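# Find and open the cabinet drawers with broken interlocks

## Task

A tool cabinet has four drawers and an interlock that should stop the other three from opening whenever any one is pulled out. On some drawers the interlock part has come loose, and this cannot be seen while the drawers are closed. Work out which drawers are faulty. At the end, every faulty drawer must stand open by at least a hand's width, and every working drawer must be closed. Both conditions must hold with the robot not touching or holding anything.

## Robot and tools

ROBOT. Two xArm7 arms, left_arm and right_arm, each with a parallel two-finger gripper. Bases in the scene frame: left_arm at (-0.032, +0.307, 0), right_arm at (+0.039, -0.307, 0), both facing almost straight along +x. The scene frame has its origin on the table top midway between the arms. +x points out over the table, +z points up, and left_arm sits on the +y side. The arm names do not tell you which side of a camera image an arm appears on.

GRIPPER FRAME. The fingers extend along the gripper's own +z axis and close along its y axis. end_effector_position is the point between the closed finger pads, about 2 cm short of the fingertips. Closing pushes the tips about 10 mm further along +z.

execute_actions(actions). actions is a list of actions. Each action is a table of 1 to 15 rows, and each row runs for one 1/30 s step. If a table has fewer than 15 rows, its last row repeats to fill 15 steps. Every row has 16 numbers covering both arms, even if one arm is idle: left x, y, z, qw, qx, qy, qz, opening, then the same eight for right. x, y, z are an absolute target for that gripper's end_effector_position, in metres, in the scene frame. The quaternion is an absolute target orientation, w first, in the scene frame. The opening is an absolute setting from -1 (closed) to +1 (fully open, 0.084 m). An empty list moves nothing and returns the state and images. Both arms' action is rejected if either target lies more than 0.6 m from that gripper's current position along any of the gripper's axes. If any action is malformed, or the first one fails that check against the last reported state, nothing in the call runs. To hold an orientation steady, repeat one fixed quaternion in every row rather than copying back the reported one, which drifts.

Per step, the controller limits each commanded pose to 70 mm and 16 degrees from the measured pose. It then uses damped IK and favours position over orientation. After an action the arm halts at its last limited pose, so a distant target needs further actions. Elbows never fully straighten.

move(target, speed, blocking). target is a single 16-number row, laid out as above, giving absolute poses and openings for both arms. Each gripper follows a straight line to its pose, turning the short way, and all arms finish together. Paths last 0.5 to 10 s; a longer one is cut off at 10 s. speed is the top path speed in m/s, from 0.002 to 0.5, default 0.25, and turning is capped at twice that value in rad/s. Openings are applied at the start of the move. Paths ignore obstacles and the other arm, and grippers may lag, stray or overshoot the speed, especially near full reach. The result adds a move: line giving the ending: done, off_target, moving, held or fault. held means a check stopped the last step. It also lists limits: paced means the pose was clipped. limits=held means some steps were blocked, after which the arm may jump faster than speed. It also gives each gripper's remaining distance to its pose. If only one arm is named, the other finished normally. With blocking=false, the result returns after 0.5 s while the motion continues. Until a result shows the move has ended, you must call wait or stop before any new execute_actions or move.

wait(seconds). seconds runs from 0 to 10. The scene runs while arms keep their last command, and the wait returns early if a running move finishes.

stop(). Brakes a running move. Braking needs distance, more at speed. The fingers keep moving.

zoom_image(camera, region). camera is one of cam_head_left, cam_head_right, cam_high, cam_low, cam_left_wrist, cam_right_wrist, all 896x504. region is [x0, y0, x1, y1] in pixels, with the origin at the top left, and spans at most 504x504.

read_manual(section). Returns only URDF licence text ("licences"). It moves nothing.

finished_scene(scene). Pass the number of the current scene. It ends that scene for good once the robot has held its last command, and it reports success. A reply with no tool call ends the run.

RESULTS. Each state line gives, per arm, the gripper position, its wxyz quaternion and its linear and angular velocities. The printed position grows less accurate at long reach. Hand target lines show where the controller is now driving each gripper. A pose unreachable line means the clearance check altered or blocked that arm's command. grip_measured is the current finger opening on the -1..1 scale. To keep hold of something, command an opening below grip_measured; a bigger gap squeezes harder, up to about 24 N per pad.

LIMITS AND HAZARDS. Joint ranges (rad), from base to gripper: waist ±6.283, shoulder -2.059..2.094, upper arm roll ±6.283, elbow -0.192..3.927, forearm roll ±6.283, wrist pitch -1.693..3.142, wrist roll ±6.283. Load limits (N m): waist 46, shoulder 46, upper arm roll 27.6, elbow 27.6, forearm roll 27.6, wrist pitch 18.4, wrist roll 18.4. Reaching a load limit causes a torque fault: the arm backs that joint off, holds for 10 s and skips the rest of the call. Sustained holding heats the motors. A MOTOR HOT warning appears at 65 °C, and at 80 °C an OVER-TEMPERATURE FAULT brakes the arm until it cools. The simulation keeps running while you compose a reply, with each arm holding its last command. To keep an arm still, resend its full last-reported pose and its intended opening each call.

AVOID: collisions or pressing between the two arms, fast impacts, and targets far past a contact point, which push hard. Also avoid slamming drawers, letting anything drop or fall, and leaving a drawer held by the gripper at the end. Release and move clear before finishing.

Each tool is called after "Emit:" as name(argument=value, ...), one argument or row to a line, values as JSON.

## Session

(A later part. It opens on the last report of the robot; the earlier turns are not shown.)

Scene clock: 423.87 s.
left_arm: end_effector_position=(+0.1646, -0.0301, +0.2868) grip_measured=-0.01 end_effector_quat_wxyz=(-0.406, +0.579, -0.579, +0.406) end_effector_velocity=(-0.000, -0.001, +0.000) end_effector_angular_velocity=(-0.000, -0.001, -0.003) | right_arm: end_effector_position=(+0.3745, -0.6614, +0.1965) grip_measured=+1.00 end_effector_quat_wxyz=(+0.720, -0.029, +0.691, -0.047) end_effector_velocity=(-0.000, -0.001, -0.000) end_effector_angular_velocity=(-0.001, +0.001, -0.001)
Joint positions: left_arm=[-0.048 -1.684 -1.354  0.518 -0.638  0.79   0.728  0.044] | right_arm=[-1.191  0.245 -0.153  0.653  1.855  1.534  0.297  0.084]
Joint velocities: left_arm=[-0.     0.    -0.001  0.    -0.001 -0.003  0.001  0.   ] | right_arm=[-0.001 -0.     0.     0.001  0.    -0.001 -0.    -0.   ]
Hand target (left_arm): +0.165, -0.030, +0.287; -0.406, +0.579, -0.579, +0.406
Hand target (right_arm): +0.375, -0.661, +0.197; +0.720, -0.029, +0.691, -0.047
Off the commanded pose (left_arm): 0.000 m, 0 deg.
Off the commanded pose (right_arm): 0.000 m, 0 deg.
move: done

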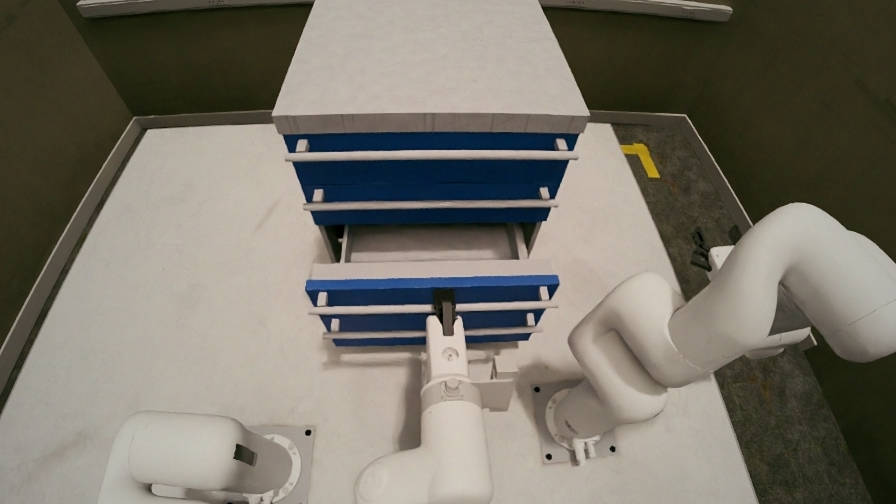

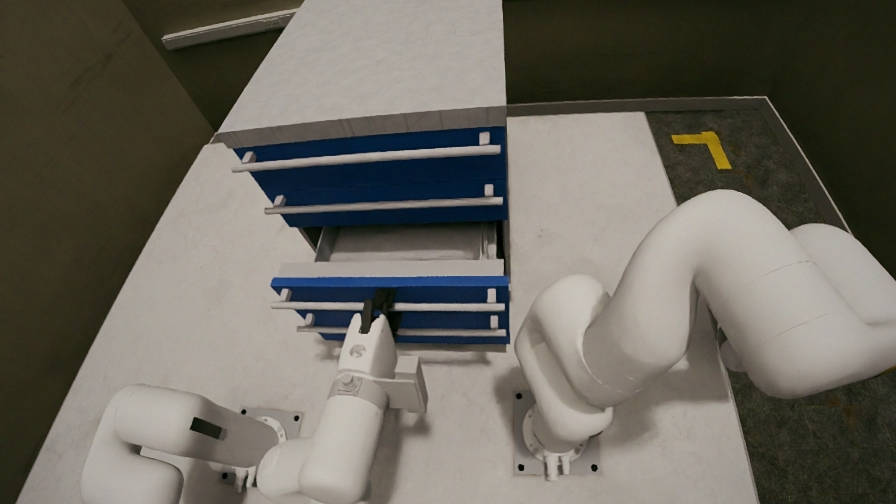

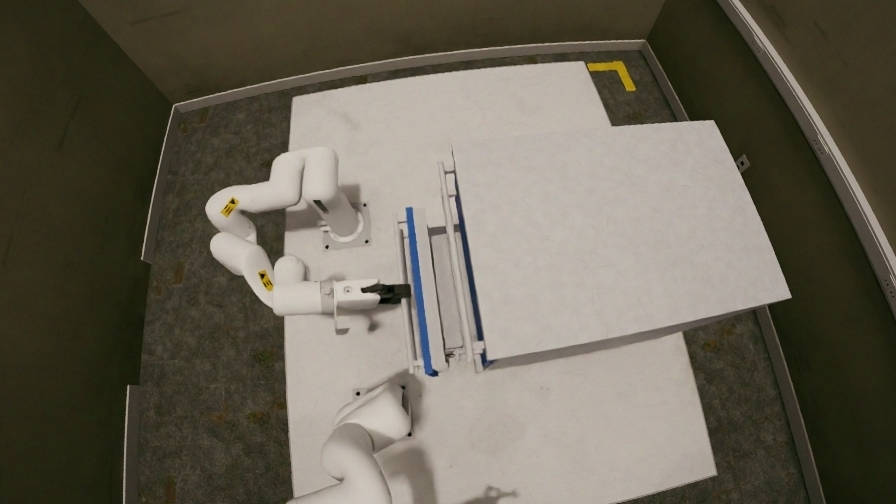

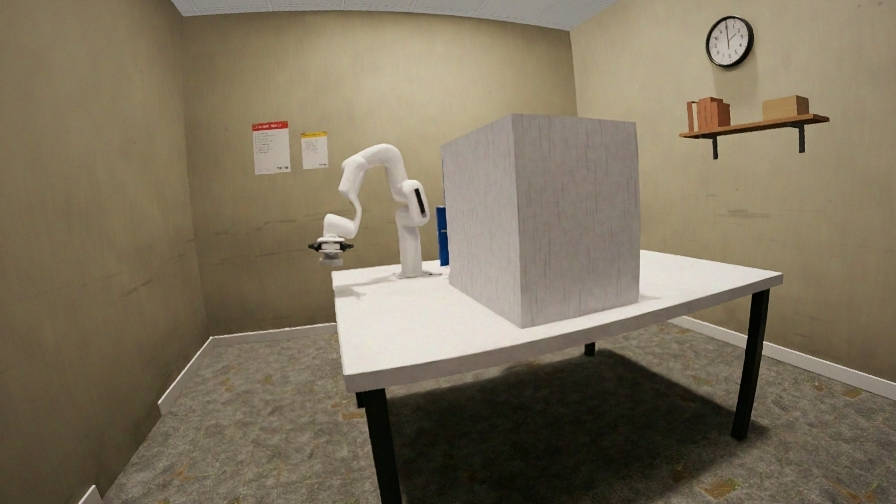

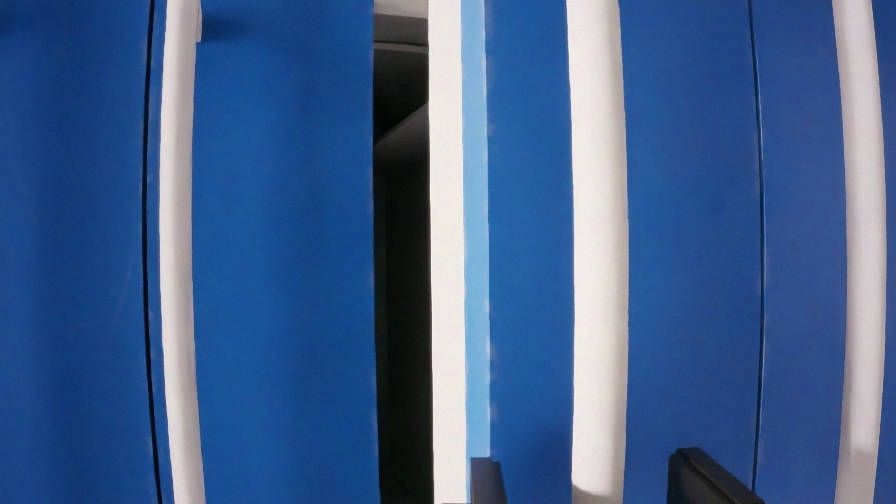

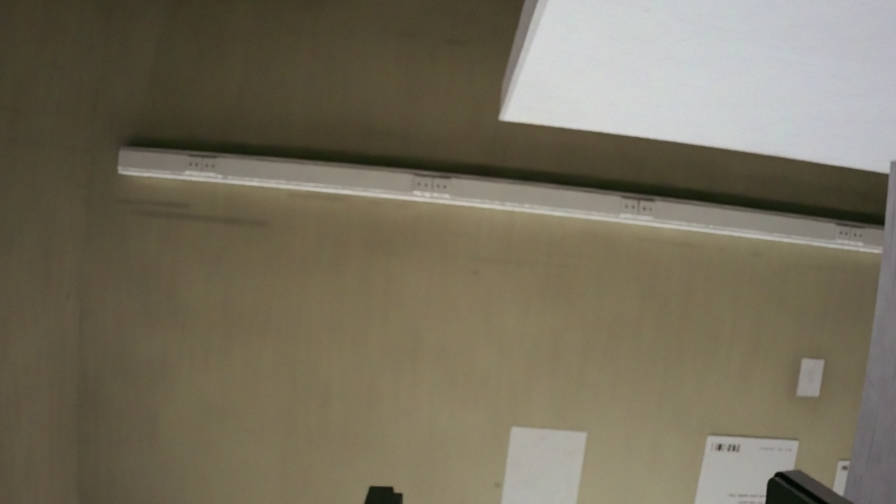

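Emit:
move(
  target=[0.165,-0.03,0.2865,0.4056,-0.5792,0.5792,-0.4056,-1,0.3745,-0.6614,0.1965,0.72,-0.029,0.691,-0.047,1],
  speed=0.08,
)

Emit:
move(
  target=[0.292,-0.03,0.2865,0.4056,-0.5792,0.5792,-0.4056,-1,0.3745,-0.6614,0.1965,0.72,-0.029,0.691,-0.047,1],
  speed=0.08,
)

Scene clock: 429.63 s.
left_arm: end_effector_position=(+0.1650, -0.0299, +0.2863) grip_measured=-0.74 end_effector_quat_wxyz=(-0.406, +0.579, -0.579, +0.405) end_effector_velocity=(+0.000, -0.000, +0.000) end_effector_angular_velocity=(-0.000, -0.001, -0.000) | right_arm: end_effector_position=(+0.3745, -0.6614, +0.1965) grip_measured=+1.00 end_effector_quat_wxyz=(+0.720, -0.029, +0.691, -0.047) end_effector_velocity=(+0.000, +0.000, -0.000) end_effector_angular_velocity=(+0.001, +0.000, +0.000)
Joint positions: left_arm=[-0.047 -1.684 -1.355  0.517 -0.639  0.79   0.728  0.011] | right_arm=[-1.191  0.245 -0.153  0.653  1.855  1.534  0.297  0.084]
Joint velocities: left_arm=[ 0.001 -0.    -0.     0.    -0.    -0.001  0.     0.   ] | right_arm=[-0.     0.     0.    -0.    -0.    -0.     0.001 -0.   ]
Hand target (left_arm): +0.165, -0.030, +0.287; -0.406, +0.579, -0.579, +0.406
Hand target (right_arm): +0.375, -0.661, +0.196; +0.720, -0.029, +0.691, -0.047
Off the commanded pose (left_arm): 0.000 m, 0 deg.
Off the commanded pose (right_arm): 0.000 m, 0 deg.
move: done

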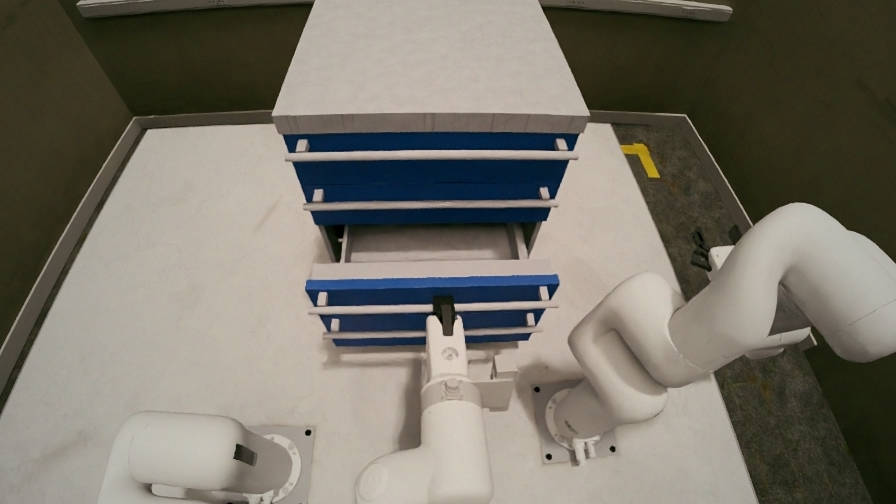

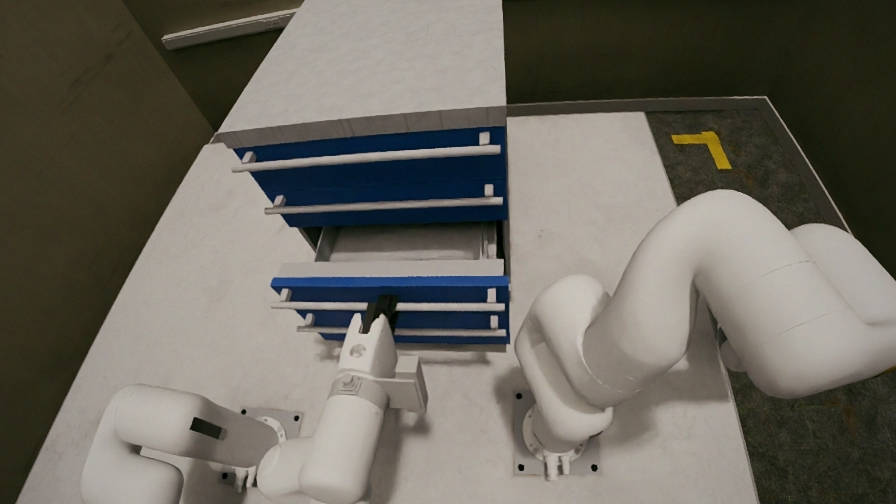

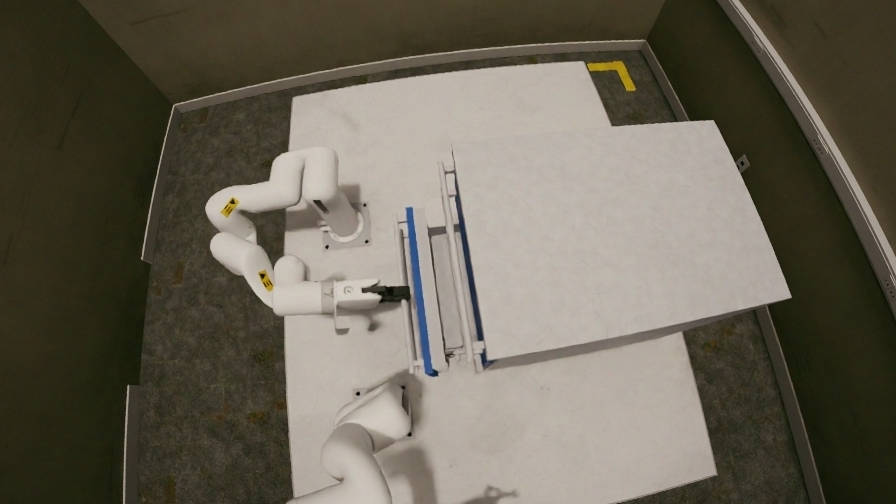

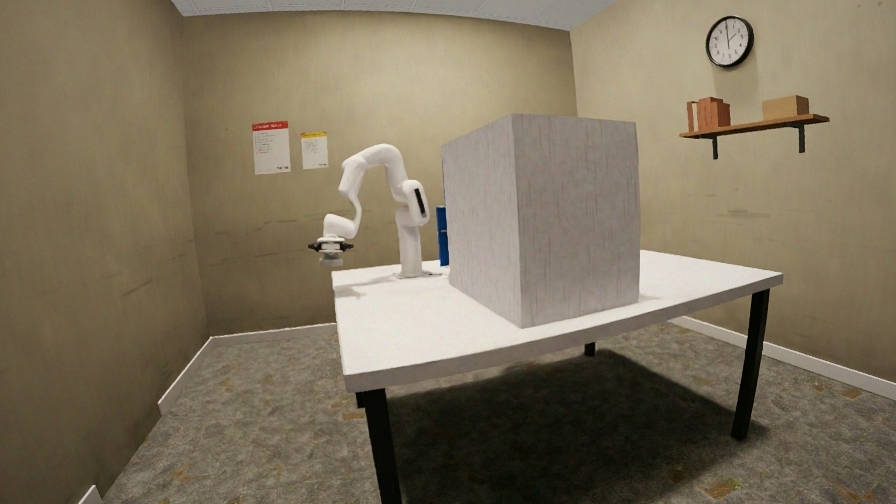

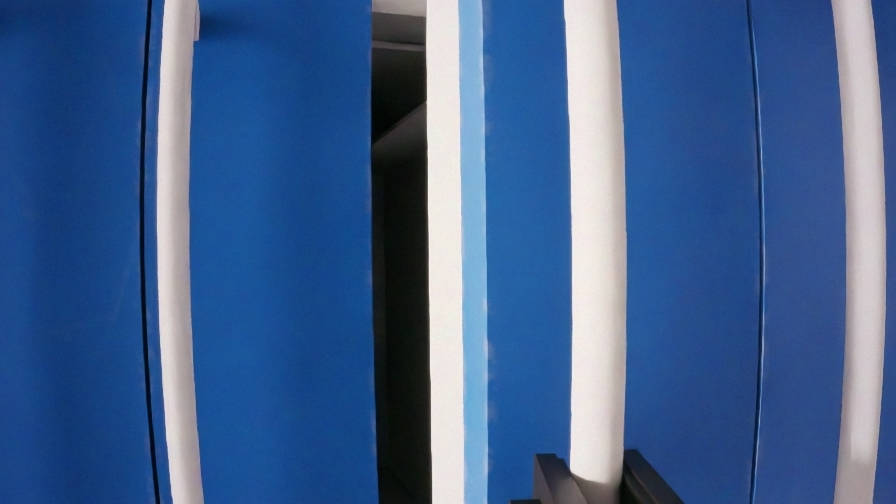

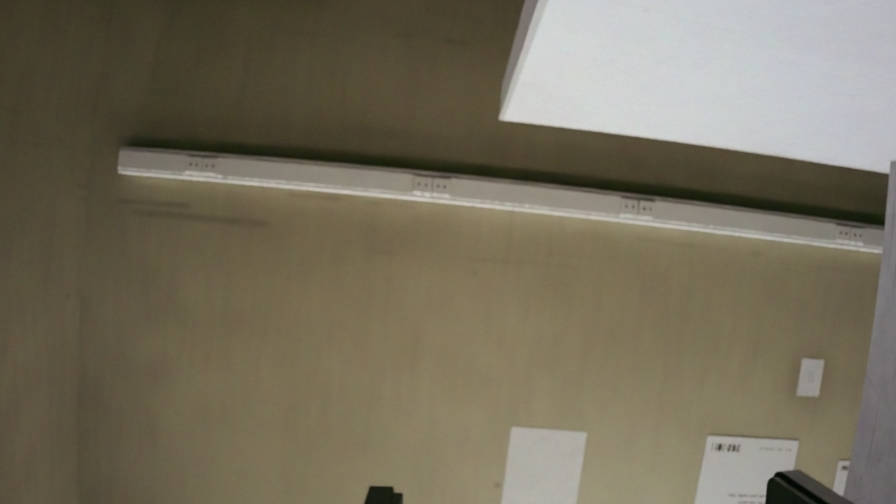

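Scene clock: 431.53 s.
left_arm: end_effector_position=(+0.2908, -0.0298, +0.2864) grip_measured=-0.74 end_effector_quat_wxyz=(-0.406, +0.579, -0.579, +0.406) end_effector_velocity=(+0.002, -0.001, -0.001) end_effector_angular_velocity=(+0.002, -0.001, +0.001) | right_arm: end_effector_position=(+0.3745, -0.6614, +0.1965) grip_measured=+1.00 end_effector_quat_wxyz=(+0.720, -0.029, +0.691, -0.047) end_effector_velocity=(+0.000, +0.001, -0.000) end_effector_angular_velocity=(+0.001, +0.000, +0.001)
Joint positions: left_arm=[ 0.357 -1.429 -1.433  0.56  -0.803  0.363  0.954  0.011] | right_arm=[-1.191  0.245 -0.153  0.653  1.855  1.534  0.297  0.084]
Joint velocities: left_arm=[ 0.011  0.003 -0.006  0.005 -0.002 -0.006  0.002  0.   ] | right_arm=[ 0.001  0.     0.    -0.001  0.    -0.    -0.    -0.   ]
Hand target (left_arm): +0.292, -0.030, +0.286; -0.406, +0.579, -0.579, +0.406
Hand target (right_arm): +0.375, -0.661, +0.196; +0.720, -0.029, +0.691, -0.047
Off the commanded pose (left_arm): 0.001 m, 0 deg.
Off the commanded pose (right_arm): 0.000 m, 0 deg.
move: done

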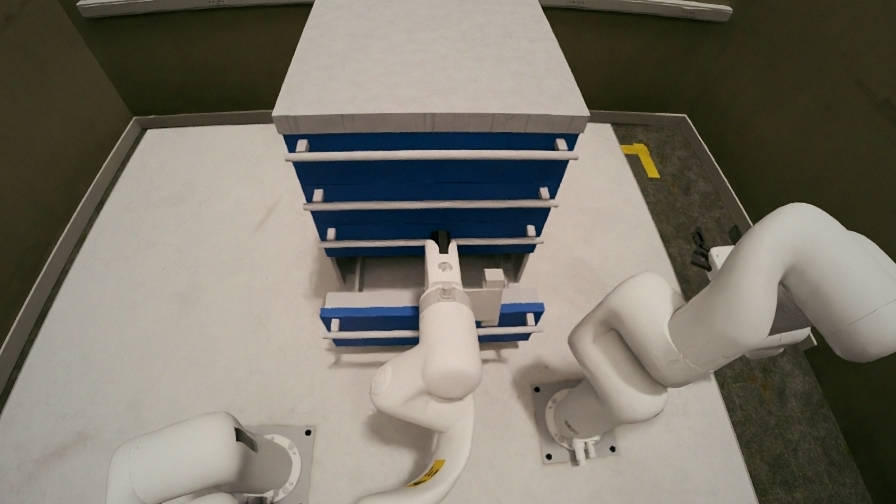

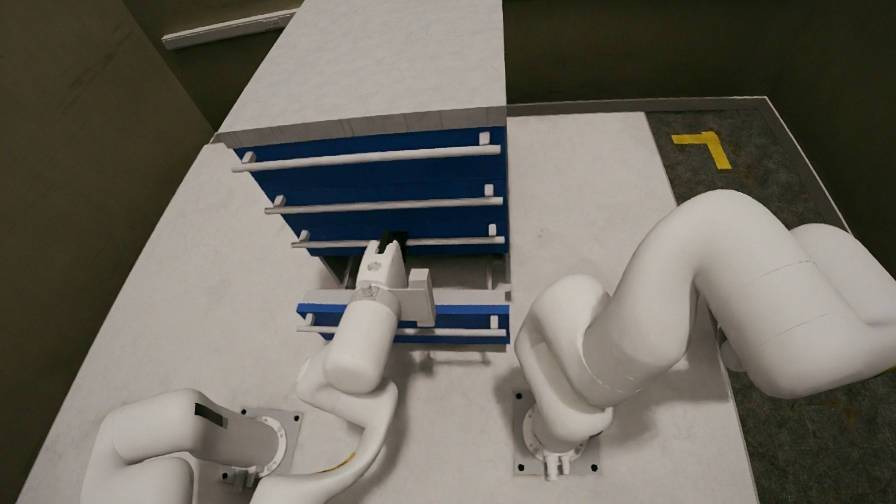

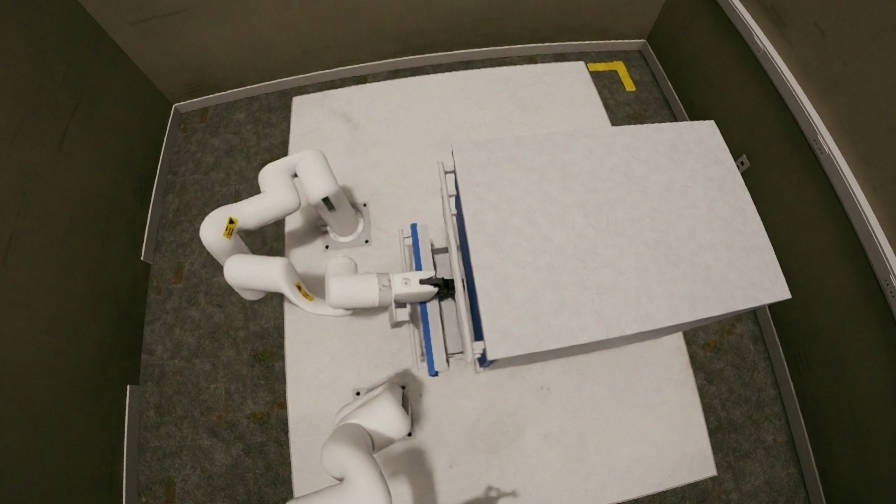

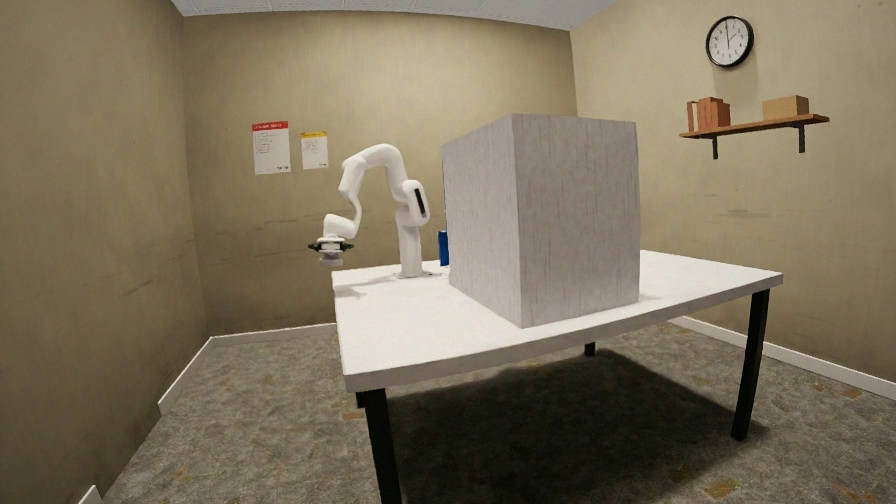

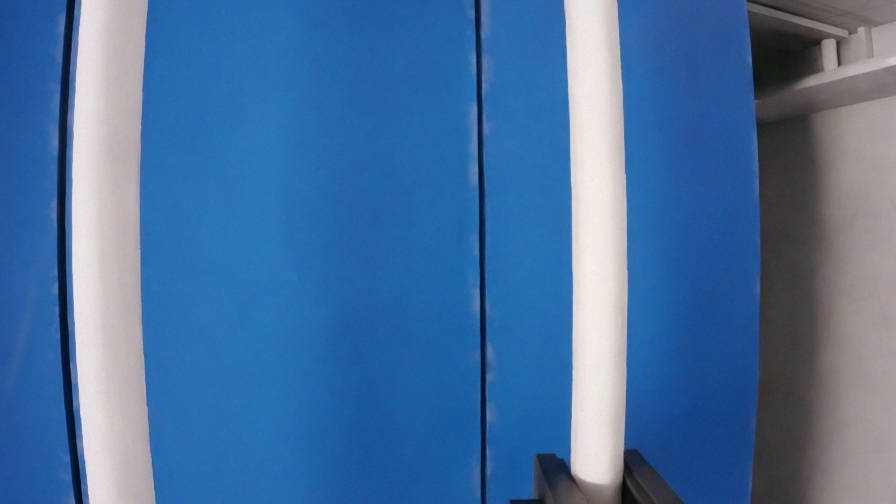

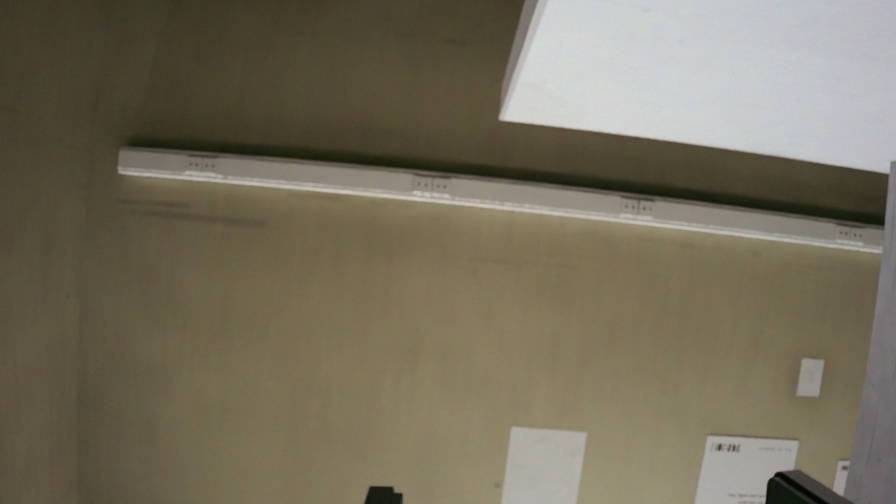

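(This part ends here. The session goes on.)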